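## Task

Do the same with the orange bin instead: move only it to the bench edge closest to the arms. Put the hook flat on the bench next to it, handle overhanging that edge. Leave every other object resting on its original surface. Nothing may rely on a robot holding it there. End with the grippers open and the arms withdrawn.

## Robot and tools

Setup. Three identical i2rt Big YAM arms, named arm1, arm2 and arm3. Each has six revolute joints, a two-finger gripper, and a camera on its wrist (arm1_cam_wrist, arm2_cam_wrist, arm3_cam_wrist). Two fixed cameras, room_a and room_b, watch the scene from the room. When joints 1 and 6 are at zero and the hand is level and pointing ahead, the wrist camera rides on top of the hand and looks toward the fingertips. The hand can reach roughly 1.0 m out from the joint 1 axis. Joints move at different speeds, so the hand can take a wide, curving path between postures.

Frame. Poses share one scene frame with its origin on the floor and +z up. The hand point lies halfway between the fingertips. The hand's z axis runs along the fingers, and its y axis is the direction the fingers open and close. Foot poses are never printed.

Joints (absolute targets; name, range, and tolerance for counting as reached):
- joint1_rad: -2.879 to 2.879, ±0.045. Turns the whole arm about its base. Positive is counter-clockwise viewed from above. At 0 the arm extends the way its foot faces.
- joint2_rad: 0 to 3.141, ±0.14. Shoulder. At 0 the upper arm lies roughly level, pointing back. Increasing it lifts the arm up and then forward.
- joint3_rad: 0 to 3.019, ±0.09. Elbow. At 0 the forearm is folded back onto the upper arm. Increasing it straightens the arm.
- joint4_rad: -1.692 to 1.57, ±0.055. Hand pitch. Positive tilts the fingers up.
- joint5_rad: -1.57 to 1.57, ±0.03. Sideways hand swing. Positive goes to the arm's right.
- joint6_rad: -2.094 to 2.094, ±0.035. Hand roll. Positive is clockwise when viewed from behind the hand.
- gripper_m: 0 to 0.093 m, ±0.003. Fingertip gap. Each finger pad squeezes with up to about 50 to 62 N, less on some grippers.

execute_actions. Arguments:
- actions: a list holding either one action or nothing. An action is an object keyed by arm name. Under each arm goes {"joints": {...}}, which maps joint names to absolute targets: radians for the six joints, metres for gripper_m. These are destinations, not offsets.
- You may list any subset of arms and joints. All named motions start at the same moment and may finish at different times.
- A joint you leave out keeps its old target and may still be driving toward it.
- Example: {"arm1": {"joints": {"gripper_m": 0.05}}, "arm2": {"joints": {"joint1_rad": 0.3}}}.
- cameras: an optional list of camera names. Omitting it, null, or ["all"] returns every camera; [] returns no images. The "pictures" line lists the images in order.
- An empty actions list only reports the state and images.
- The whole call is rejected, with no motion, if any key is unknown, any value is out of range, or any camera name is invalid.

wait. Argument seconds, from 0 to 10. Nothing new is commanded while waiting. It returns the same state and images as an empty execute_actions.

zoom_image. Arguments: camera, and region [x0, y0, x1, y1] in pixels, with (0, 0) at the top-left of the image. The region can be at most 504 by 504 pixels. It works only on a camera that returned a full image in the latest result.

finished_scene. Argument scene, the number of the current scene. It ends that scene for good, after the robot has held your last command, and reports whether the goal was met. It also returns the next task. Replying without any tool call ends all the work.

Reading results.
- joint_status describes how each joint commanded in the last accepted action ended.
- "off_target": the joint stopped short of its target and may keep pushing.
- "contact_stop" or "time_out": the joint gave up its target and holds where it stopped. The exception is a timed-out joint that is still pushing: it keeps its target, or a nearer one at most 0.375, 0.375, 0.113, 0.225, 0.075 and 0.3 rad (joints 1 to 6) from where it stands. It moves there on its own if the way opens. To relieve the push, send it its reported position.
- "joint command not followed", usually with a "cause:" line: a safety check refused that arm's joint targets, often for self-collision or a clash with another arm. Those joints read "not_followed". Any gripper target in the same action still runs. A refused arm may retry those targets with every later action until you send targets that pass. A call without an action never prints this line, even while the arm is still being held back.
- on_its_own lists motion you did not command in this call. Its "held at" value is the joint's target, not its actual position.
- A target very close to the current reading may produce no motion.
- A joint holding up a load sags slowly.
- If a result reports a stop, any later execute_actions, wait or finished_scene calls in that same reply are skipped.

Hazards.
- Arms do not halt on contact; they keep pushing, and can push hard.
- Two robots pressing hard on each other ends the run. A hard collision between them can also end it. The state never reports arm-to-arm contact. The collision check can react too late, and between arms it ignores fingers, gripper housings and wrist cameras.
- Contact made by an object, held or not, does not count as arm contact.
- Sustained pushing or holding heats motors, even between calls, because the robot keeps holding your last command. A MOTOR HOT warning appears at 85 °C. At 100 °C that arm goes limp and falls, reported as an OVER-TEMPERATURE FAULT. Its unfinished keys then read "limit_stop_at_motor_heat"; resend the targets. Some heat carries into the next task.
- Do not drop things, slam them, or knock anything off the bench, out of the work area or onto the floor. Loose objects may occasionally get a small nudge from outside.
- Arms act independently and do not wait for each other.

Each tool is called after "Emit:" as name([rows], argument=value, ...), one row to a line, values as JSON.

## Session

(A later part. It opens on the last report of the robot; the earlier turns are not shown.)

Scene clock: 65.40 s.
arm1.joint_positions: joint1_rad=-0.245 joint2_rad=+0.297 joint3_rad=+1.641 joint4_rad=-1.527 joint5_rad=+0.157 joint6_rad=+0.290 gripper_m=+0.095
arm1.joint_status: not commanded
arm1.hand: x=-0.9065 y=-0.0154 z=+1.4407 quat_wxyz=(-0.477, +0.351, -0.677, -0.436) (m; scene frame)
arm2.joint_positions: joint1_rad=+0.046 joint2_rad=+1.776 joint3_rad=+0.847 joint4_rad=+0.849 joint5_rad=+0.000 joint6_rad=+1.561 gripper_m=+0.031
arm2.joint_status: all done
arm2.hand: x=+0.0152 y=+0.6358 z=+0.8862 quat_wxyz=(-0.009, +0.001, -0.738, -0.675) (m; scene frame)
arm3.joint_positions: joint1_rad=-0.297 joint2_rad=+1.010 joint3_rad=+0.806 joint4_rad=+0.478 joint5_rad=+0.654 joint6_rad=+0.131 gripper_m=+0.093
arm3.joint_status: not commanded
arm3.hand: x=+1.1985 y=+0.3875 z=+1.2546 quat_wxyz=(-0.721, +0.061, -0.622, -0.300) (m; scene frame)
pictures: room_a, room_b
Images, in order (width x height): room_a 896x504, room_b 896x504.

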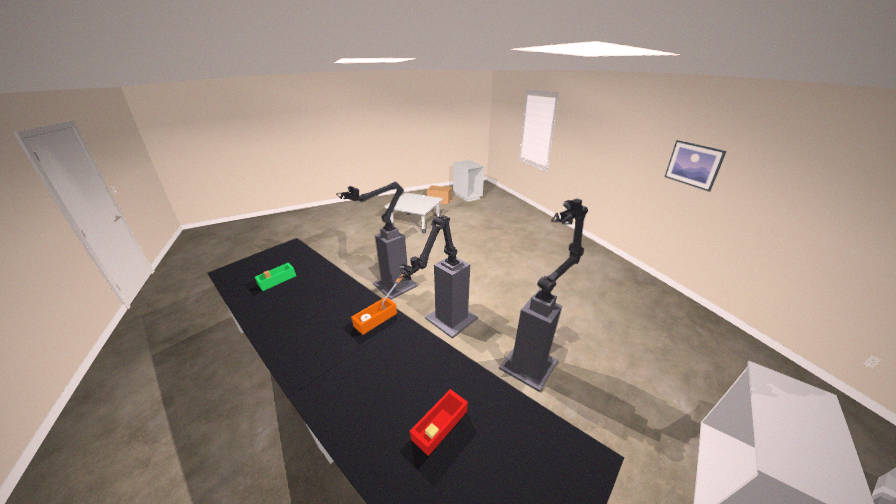

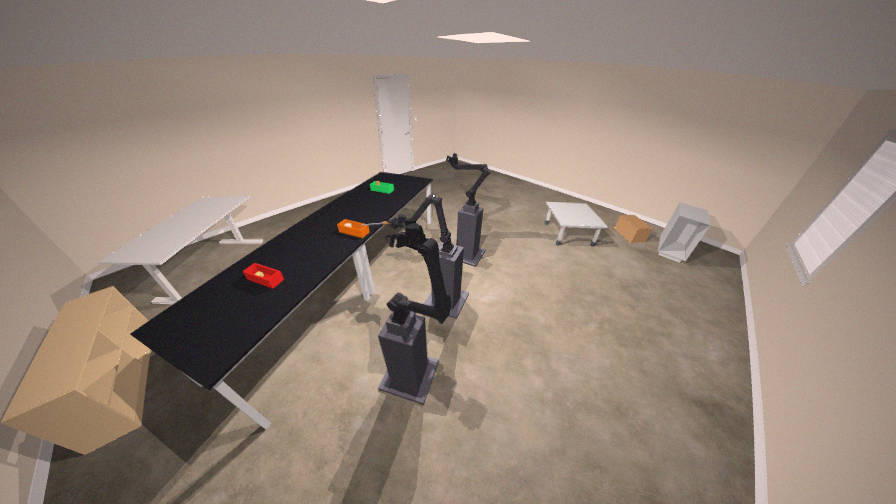

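Emit:
execute_actions([
  {"arm2":{"joints":{"joint2_rad":1.66,"joint3_rad":0.72,"joint4_rad":0.94}}},
], cameras=["room_b","arm2_cam_wrist"])

Emit:
zoom_image(camera="room_b", region=[300,190,410,260])

Scene clock: 67.90 s.
arm1.joint_positions: joint1_rad=-0.245 joint2_rad=+0.297 joint3_rad=+1.641 joint4_rad=-1.527 joint5_rad=+0.157 joint6_rad=+0.290 gripper_m=+0.095
arm1.joint_status: not commanded
arm1.hand: x=-0.9065 y=-0.0154 z=+1.4407 quat_wxyz=(-0.477, +0.351, -0.677, -0.436) (m; scene frame)
arm2.joint_positions: joint1_rad=+0.046 joint2_rad=+1.693 joint3_rad=+0.714 joint4_rad=+0.895 joint5_rad=+0.000 joint6_rad=+1.561 gripper_m=+0.031
arm2.joint_status: all done
arm2.hand: x=+0.0146 y=+0.5903 z=+0.8859 quat_wxyz=(-0.009, +0.001, -0.739, -0.674) (m; scene frame)
arm3.joint_positions: joint1_rad=-0.297 joint2_rad=+1.010 joint3_rad=+0.806 joint4_rad=+0.478 joint5_rad=+0.654 joint6_rad=+0.131 gripper_m=+0.093
arm3.joint_status: not commanded
arm3.hand: x=+1.1985 y=+0.3875 z=+1.2546 quat_wxyz=(-0.721, +0.061, -0.622, -0.300) (m; scene frame)
pictures: arm2_cam_wrist, room_b
Images, in order (width x height): arm2_cam_wrist 616x616, room_b 896x504.

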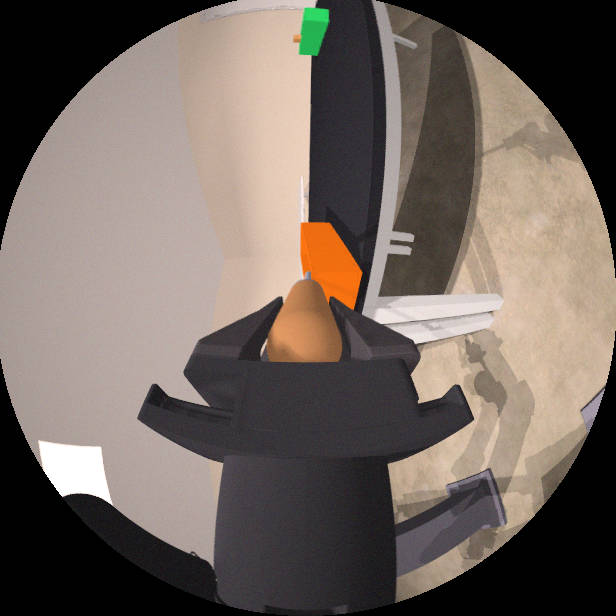

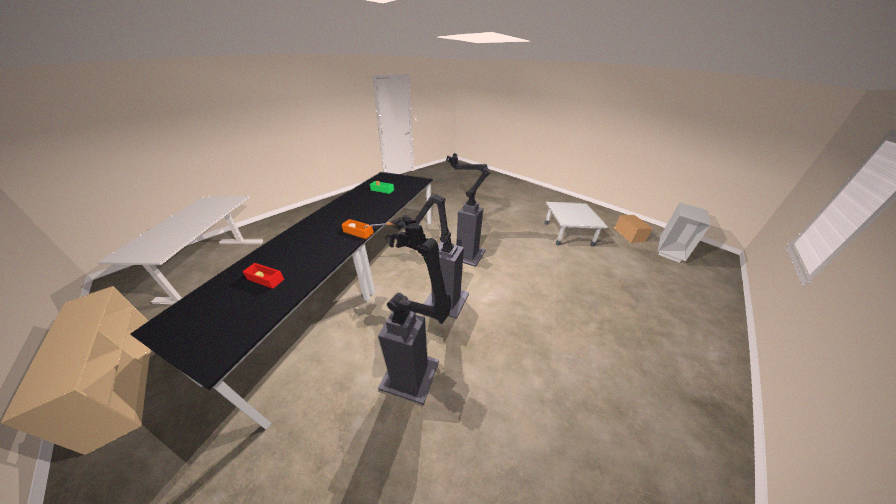

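Region (300, 190, 410, 260) of room_b's 896x504 image, scaled by 4.582, with more detail than that image has; it fills the top 321 rows of this view, and the rest is white.

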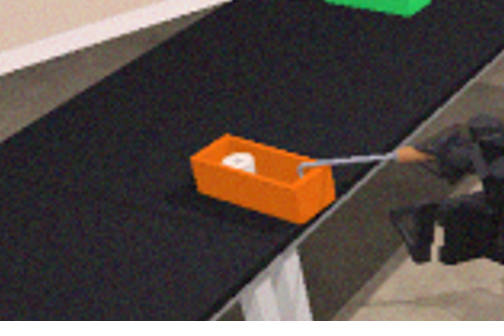

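Emit:
execute_actions([
  {"arm2":{"joints":{"joint3_rad":1.1}}},
], cameras=[])

Emit:
execute_actions([
  {"arm2":{"joints":{"joint1_rad":-0.02,"joint2_rad":2.0,"joint3_rad":1.3,"joint4_rad":1.4,"joint6_rad":0}}},
], cameras=[])

Emit:
execute_actions([
  {"arm2":{"joints":{"joint2_rad":2.14}}},
], cameras=[])

Emit:
execute_actions([
  {"arm2":{"joints":{"joint2_rad":2.26}}},
], cameras=["room_a","arm2_cam_wrist"])

Scene clock: 73.03 s.
arm1.joint_positions: joint1_rad=-0.245 joint2_rad=+0.297 joint3_rad=+1.641 joint4_rad=-1.527 joint5_rad=+0.157 joint6_rad=+0.290 gripper_m=+0.095
arm1.joint_status: not commanded
arm1.hand: x=-0.9065 y=-0.0154 z=+1.4407 quat_wxyz=(-0.477, +0.351, -0.677, -0.436) (m; scene frame)
arm2.joint_positions: joint1_rad=+0.046 joint2_rad=+1.690 joint3_rad=+1.043 joint4_rad=+0.898 joint5_rad=+0.000 joint6_rad=+1.561 gripper_m=+0.031
arm2.joint_status: all done
arm2.hand: x=+0.0146 y=+0.6756 z=+1.0536 quat_wxyz=(-0.010, +0.002, -0.617, -0.787) (m; scene frame)
arm3.joint_positions: joint1_rad=-0.297 joint2_rad=+1.010 joint3_rad=+0.806 joint4_rad=+0.478 joint5_rad=+0.654 joint6_rad=+0.131 gripper_m=+0.093
arm3.joint_status: not commanded
arm3.hand: x=+1.1985 y=+0.3875 z=+1.2546 quat_wxyz=(-0.721, +0.061, -0.622, -0.300) (m; scene frame)
pictures: none
No camera images: the call's "cameras" was empty. Leave "cameras" out to get every camera's image.

Scene clock: 76.50 s.
arm1.joint_positions: joint1_rad=-0.245 joint2_rad=+0.297 joint3_rad=+1.641 joint4_rad=-1.527 joint5_rad=+0.157 joint6_rad=+0.290 gripper_m=+0.095
arm1.joint_status: not commanded
arm1.hand: x=-0.9065 y=-0.0154 z=+1.4407 quat_wxyz=(-0.477, +0.351, -0.677, -0.436) (m; scene frame)
arm2.joint_positions: joint1_rad=-0.023 joint2_rad=+2.048 joint3_rad=+1.226 joint4_rad=+1.343 joint5_rad=-0.001 joint6_rad=+0.016 gripper_m=+0.031
arm2.joint_status: joint4_rad time_out (moved +0.445 of +0.502); the others done
arm2.on_its_own: joint4_rad reads +1.343 and still pushes toward +1.400 since a time_out
arm2.hand: x=+0.0657 y=+0.7249 z=+1.0018 quat_wxyz=(-0.630, +0.342, -0.372, -0.589) (m; scene frame)
arm3.joint_positions: joint1_rad=-0.297 joint2_rad=+1.010 joint3_rad=+0.806 joint4_rad=+0.478 joint5_rad=+0.654 joint6_rad=+0.131 gripper_m=+0.093
arm3.joint_status: not commanded
arm3.hand: x=+1.1985 y=+0.3875 z=+1.2546 quat_wxyz=(-0.721, +0.061, -0.622, -0.300) (m; scene frame)
pictures: none
No camera images: the call's "cameras" was empty. Leave "cameras" out to get every camera's image.

not run: a stop came earlier in this reply.

not run: a stop came earlier in this reply.

Emit:
execute_actions([
  {"arm2":{"joints":{"joint2_rad":2.16}}},
], cameras=[])

Emit:
execute_actions([
  {"arm2":{"joints":{"joint2_rad":2.27}}},
], cameras=["room_a","arm2_cam_wrist"])

Scene clock: 79.10 s.
arm1.joint_positions: joint1_rad=-0.245 joint2_rad=+0.297 joint3_rad=+1.641 joint4_rad=-1.527 joint5_rad=+0.157 joint6_rad=+0.290 gripper_m=+0.095
arm1.joint_status: not commanded
arm1.hand: x=-0.9065 y=-0.0154 z=+1.4407 quat_wxyz=(-0.477, +0.351, -0.677, -0.436) (m; scene frame)
arm2.joint_positions: joint1_rad=-0.023 joint2_rad=+2.215 joint3_rad=+1.235 joint4_rad=+1.357 joint5_rad=-0.001 joint6_rad=+0.015 gripper_m=+0.031
arm2.joint_status: all done
arm2.hand: x=+0.0675 y=+0.7394 z=+0.8895 quat_wxyz=(-0.603, +0.383, -0.417, -0.562) (m; scene frame)
arm3.joint_positions: joint1_rad=-0.297 joint2_rad=+1.010 joint3_rad=+0.806 joint4_rad=+0.478 joint5_rad=+0.654 joint6_rad=+0.131 gripper_m=+0.093
arm3.joint_status: not commanded
arm3.hand: x=+1.1985 y=+0.3875 z=+1.2546 quat_wxyz=(-0.721, +0.061, -0.622, -0.300) (m; scene frame)
pictures: none
No camera images: the call's "cameras" was empty. Leave "cameras" out to get every camera's image.

Scene clock: 80.33 s.
arm1.joint_positions: joint1_rad=-0.245 joint2_rad=+0.297 joint3_rad=+1.641 joint4_rad=-1.527 joint5_rad=+0.157 joint6_rad=+0.290 gripper_m=+0.095
arm1.joint_status: not commanded
arm1.hand: x=-0.9065 y=-0.0154 z=+1.4407 quat_wxyz=(-0.477, +0.351, -0.677, -0.436) (m; scene frame)
arm2.joint_positions: joint1_rad=-0.023 joint2_rad=+2.310 joint3_rad=+1.236 joint4_rad=+1.357 joint5_rad=-0.001 joint6_rad=+0.015 gripper_m=+0.031
arm2.joint_status: all done
arm2.hand: x=+0.0679 y=+0.7389 z=+0.8209 quat_wxyz=(-0.583, +0.409, -0.445, -0.543) (m; scene frame)
arm3.joint_positions: joint1_rad=-0.297 joint2_rad=+1.010 joint3_rad=+0.806 joint4_rad=+0.478 joint5_rad=+0.654 joint6_rad=+0.131 gripper_m=+0.093
arm3.joint_status: not commanded
arm3.hand: x=+1.1985 y=+0.3875 z=+1.2546 quat_wxyz=(-0.721, +0.061, -0.622, -0.300) (m; scene frame)
pictures: arm2_cam_wrist, room_a
Images, in order (width x height): arm2_cam_wrist 616x616, room_a 896x504.

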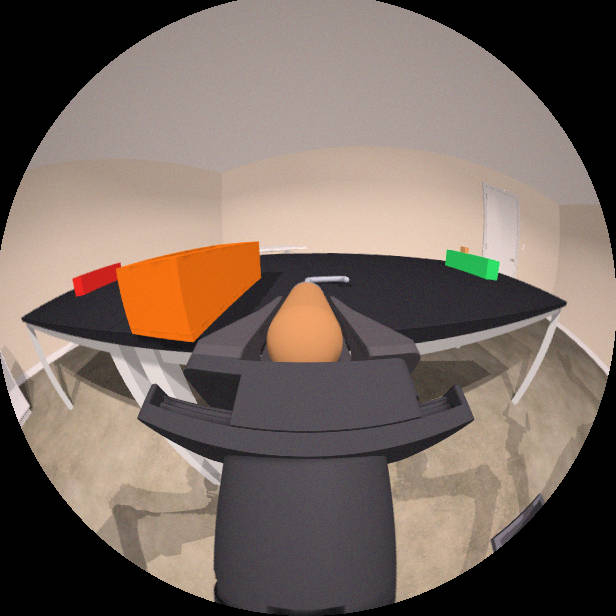

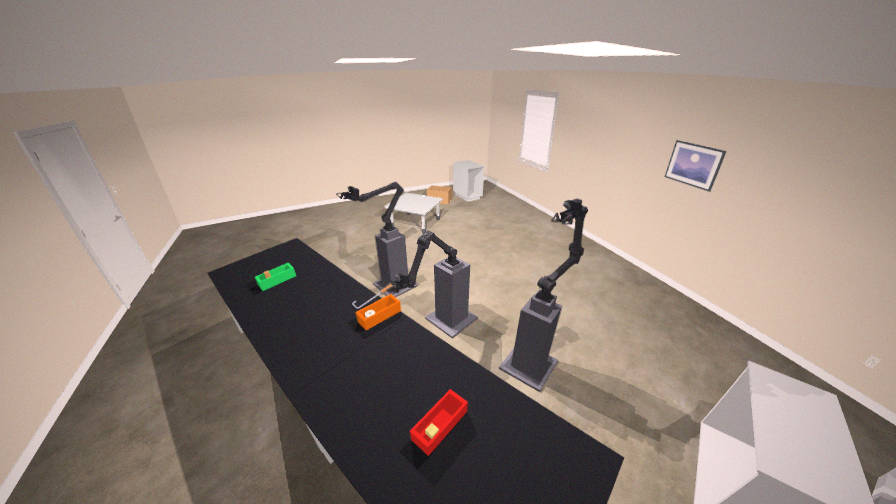

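Emit:
execute_actions([
  {"arm2":{"joints":{"joint4_rad":1.22}}},
], cameras=[])

Emit:
execute_actions([
  {"arm2":{"joints":{"gripper_m":0.093}}},
], cameras=[])

Emit:
execute_actions([
  {"arm2":{"joints":{"joint3_rad":0.55,"joint2_rad":2.1}}},
], cameras=["room_a","room_b"])

Scene clock: 84.57 s.
arm1.joint_positions: joint1_rad=-0.245 joint2_rad=+0.297 joint3_rad=+1.641 joint4_rad=-1.527 joint5_rad=+0.157 joint6_rad=+0.290 gripper_m=+0.095
arm1.joint_status: not commanded
arm1.hand: x=-0.9065 y=-0.0154 z=+1.4407 quat_wxyz=(-0.477, +0.351, -0.677, -0.436) (m; scene frame)
arm2.joint_positions: joint1_rad=-0.023 joint2_rad=+2.299 joint3_rad=+1.255 joint4_rad=+1.240 joint5_rad=-0.001 joint6_rad=+0.013 gripper_m=+0.031
arm2.joint_status: all done
arm2.hand: x=+0.0690 y=+0.7514 z=+0.8098 quat_wxyz=(-0.564, +0.431, -0.470, -0.525) (m; scene frame)
arm3.joint_positions: joint1_rad=-0.297 joint2_rad=+1.010 joint3_rad=+0.806 joint4_rad=+0.478 joint5_rad=+0.654 joint6_rad=+0.131 gripper_m=+0.093
arm3.joint_status: not commanded
arm3.hand: x=+1.1985 y=+0.3875 z=+1.2546 quat_wxyz=(-0.721, +0.061, -0.622, -0.300) (m; scene frame)
pictures: none
No camera images: the call's "cameras" was empty. Leave "cameras" out to get every camera's image.

Scene clock: 85.30 s.
arm1.joint_positions: joint1_rad=-0.245 joint2_rad=+0.297 joint3_rad=+1.641 joint4_rad=-1.527 joint5_rad=+0.157 joint6_rad=+0.290 gripper_m=+0.095
arm1.joint_status: not commanded
arm1.hand: x=-0.9065 y=-0.0154 z=+1.4407 quat_wxyz=(-0.477, +0.351, -0.677, -0.436) (m; scene frame)
arm2.joint_positions: joint1_rad=-0.023 joint2_rad=+2.298 joint3_rad=+1.256 joint4_rad=+1.235 joint5_rad=-0.001 joint6_rad=+0.013 gripper_m=+0.093
arm2.joint_status: all done
arm2.hand: x=+0.0691 y=+0.7519 z=+0.8096 quat_wxyz=(-0.563, +0.432, -0.471, -0.524) (m; scene frame)
arm3.joint_positions: joint1_rad=-0.297 joint2_rad=+1.010 joint3_rad=+0.806 joint4_rad=+0.478 joint5_rad=+0.654 joint6_rad=+0.131 gripper_m=+0.093
arm3.joint_status: not commanded
arm3.hand: x=+1.1985 y=+0.3875 z=+1.2546 quat_wxyz=(-0.721, +0.061, -0.622, -0.300) (m; scene frame)
pictures: none
No camera images: the call's "cameras" was empty. Leave "cameras" out to get every camera's image.

Scene clock: 86.67 s.
arm1.joint_positions: joint1_rad=-0.245 joint2_rad=+0.297 joint3_rad=+1.641 joint4_rad=-1.527 joint5_rad=+0.157 joint6_rad=+0.290 gripper_m=+0.095
arm1.joint_status: not commanded
arm1.hand: x=-0.9065 y=-0.0154 z=+1.4407 quat_wxyz=(-0.477, +0.351, -0.677, -0.436) (m; scene frame)
arm2.joint_positions: joint1_rad=-0.023 joint2_rad=+2.101 joint3_rad=+0.553 joint4_rad=+1.232 joint5_rad=-0.001 joint6_rad=+0.013 gripper_m=+0.093
arm2.joint_status: all done
arm2.hand: x=+0.0500 y=+0.5073 z=+0.6903 quat_wxyz=(-0.428, +0.549, -0.599, -0.396) (m; scene frame)
arm3.joint_positions: joint1_rad=-0.297 joint2_rad=+1.010 joint3_rad=+0.806 joint4_rad=+0.478 joint5_rad=+0.654 joint6_rad=+0.131 gripper_m=+0.093
arm3.joint_status: not commanded
arm3.hand: x=+1.1985 y=+0.3875 z=+1.2546 quat_wxyz=(-0.721, +0.061, -0.622, -0.300) (m; scene frame)
pictures: room_a, room_b
Images, in order (width x height): room_a 896x504, room_b 896x504.

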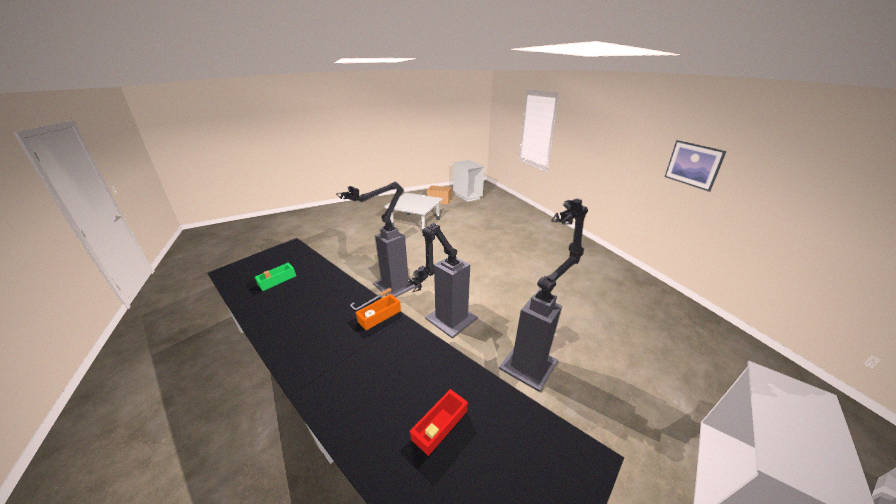

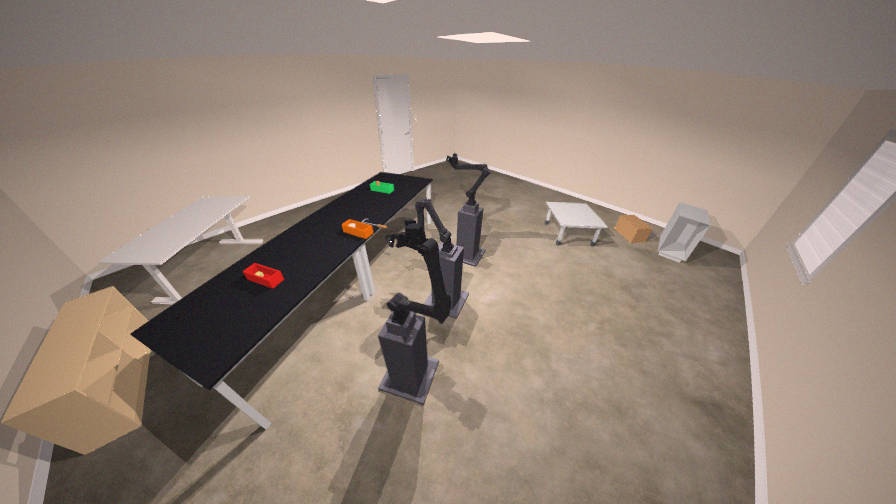

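Emit:
finished_scene(scene=2)

The scene is finished: the task was done.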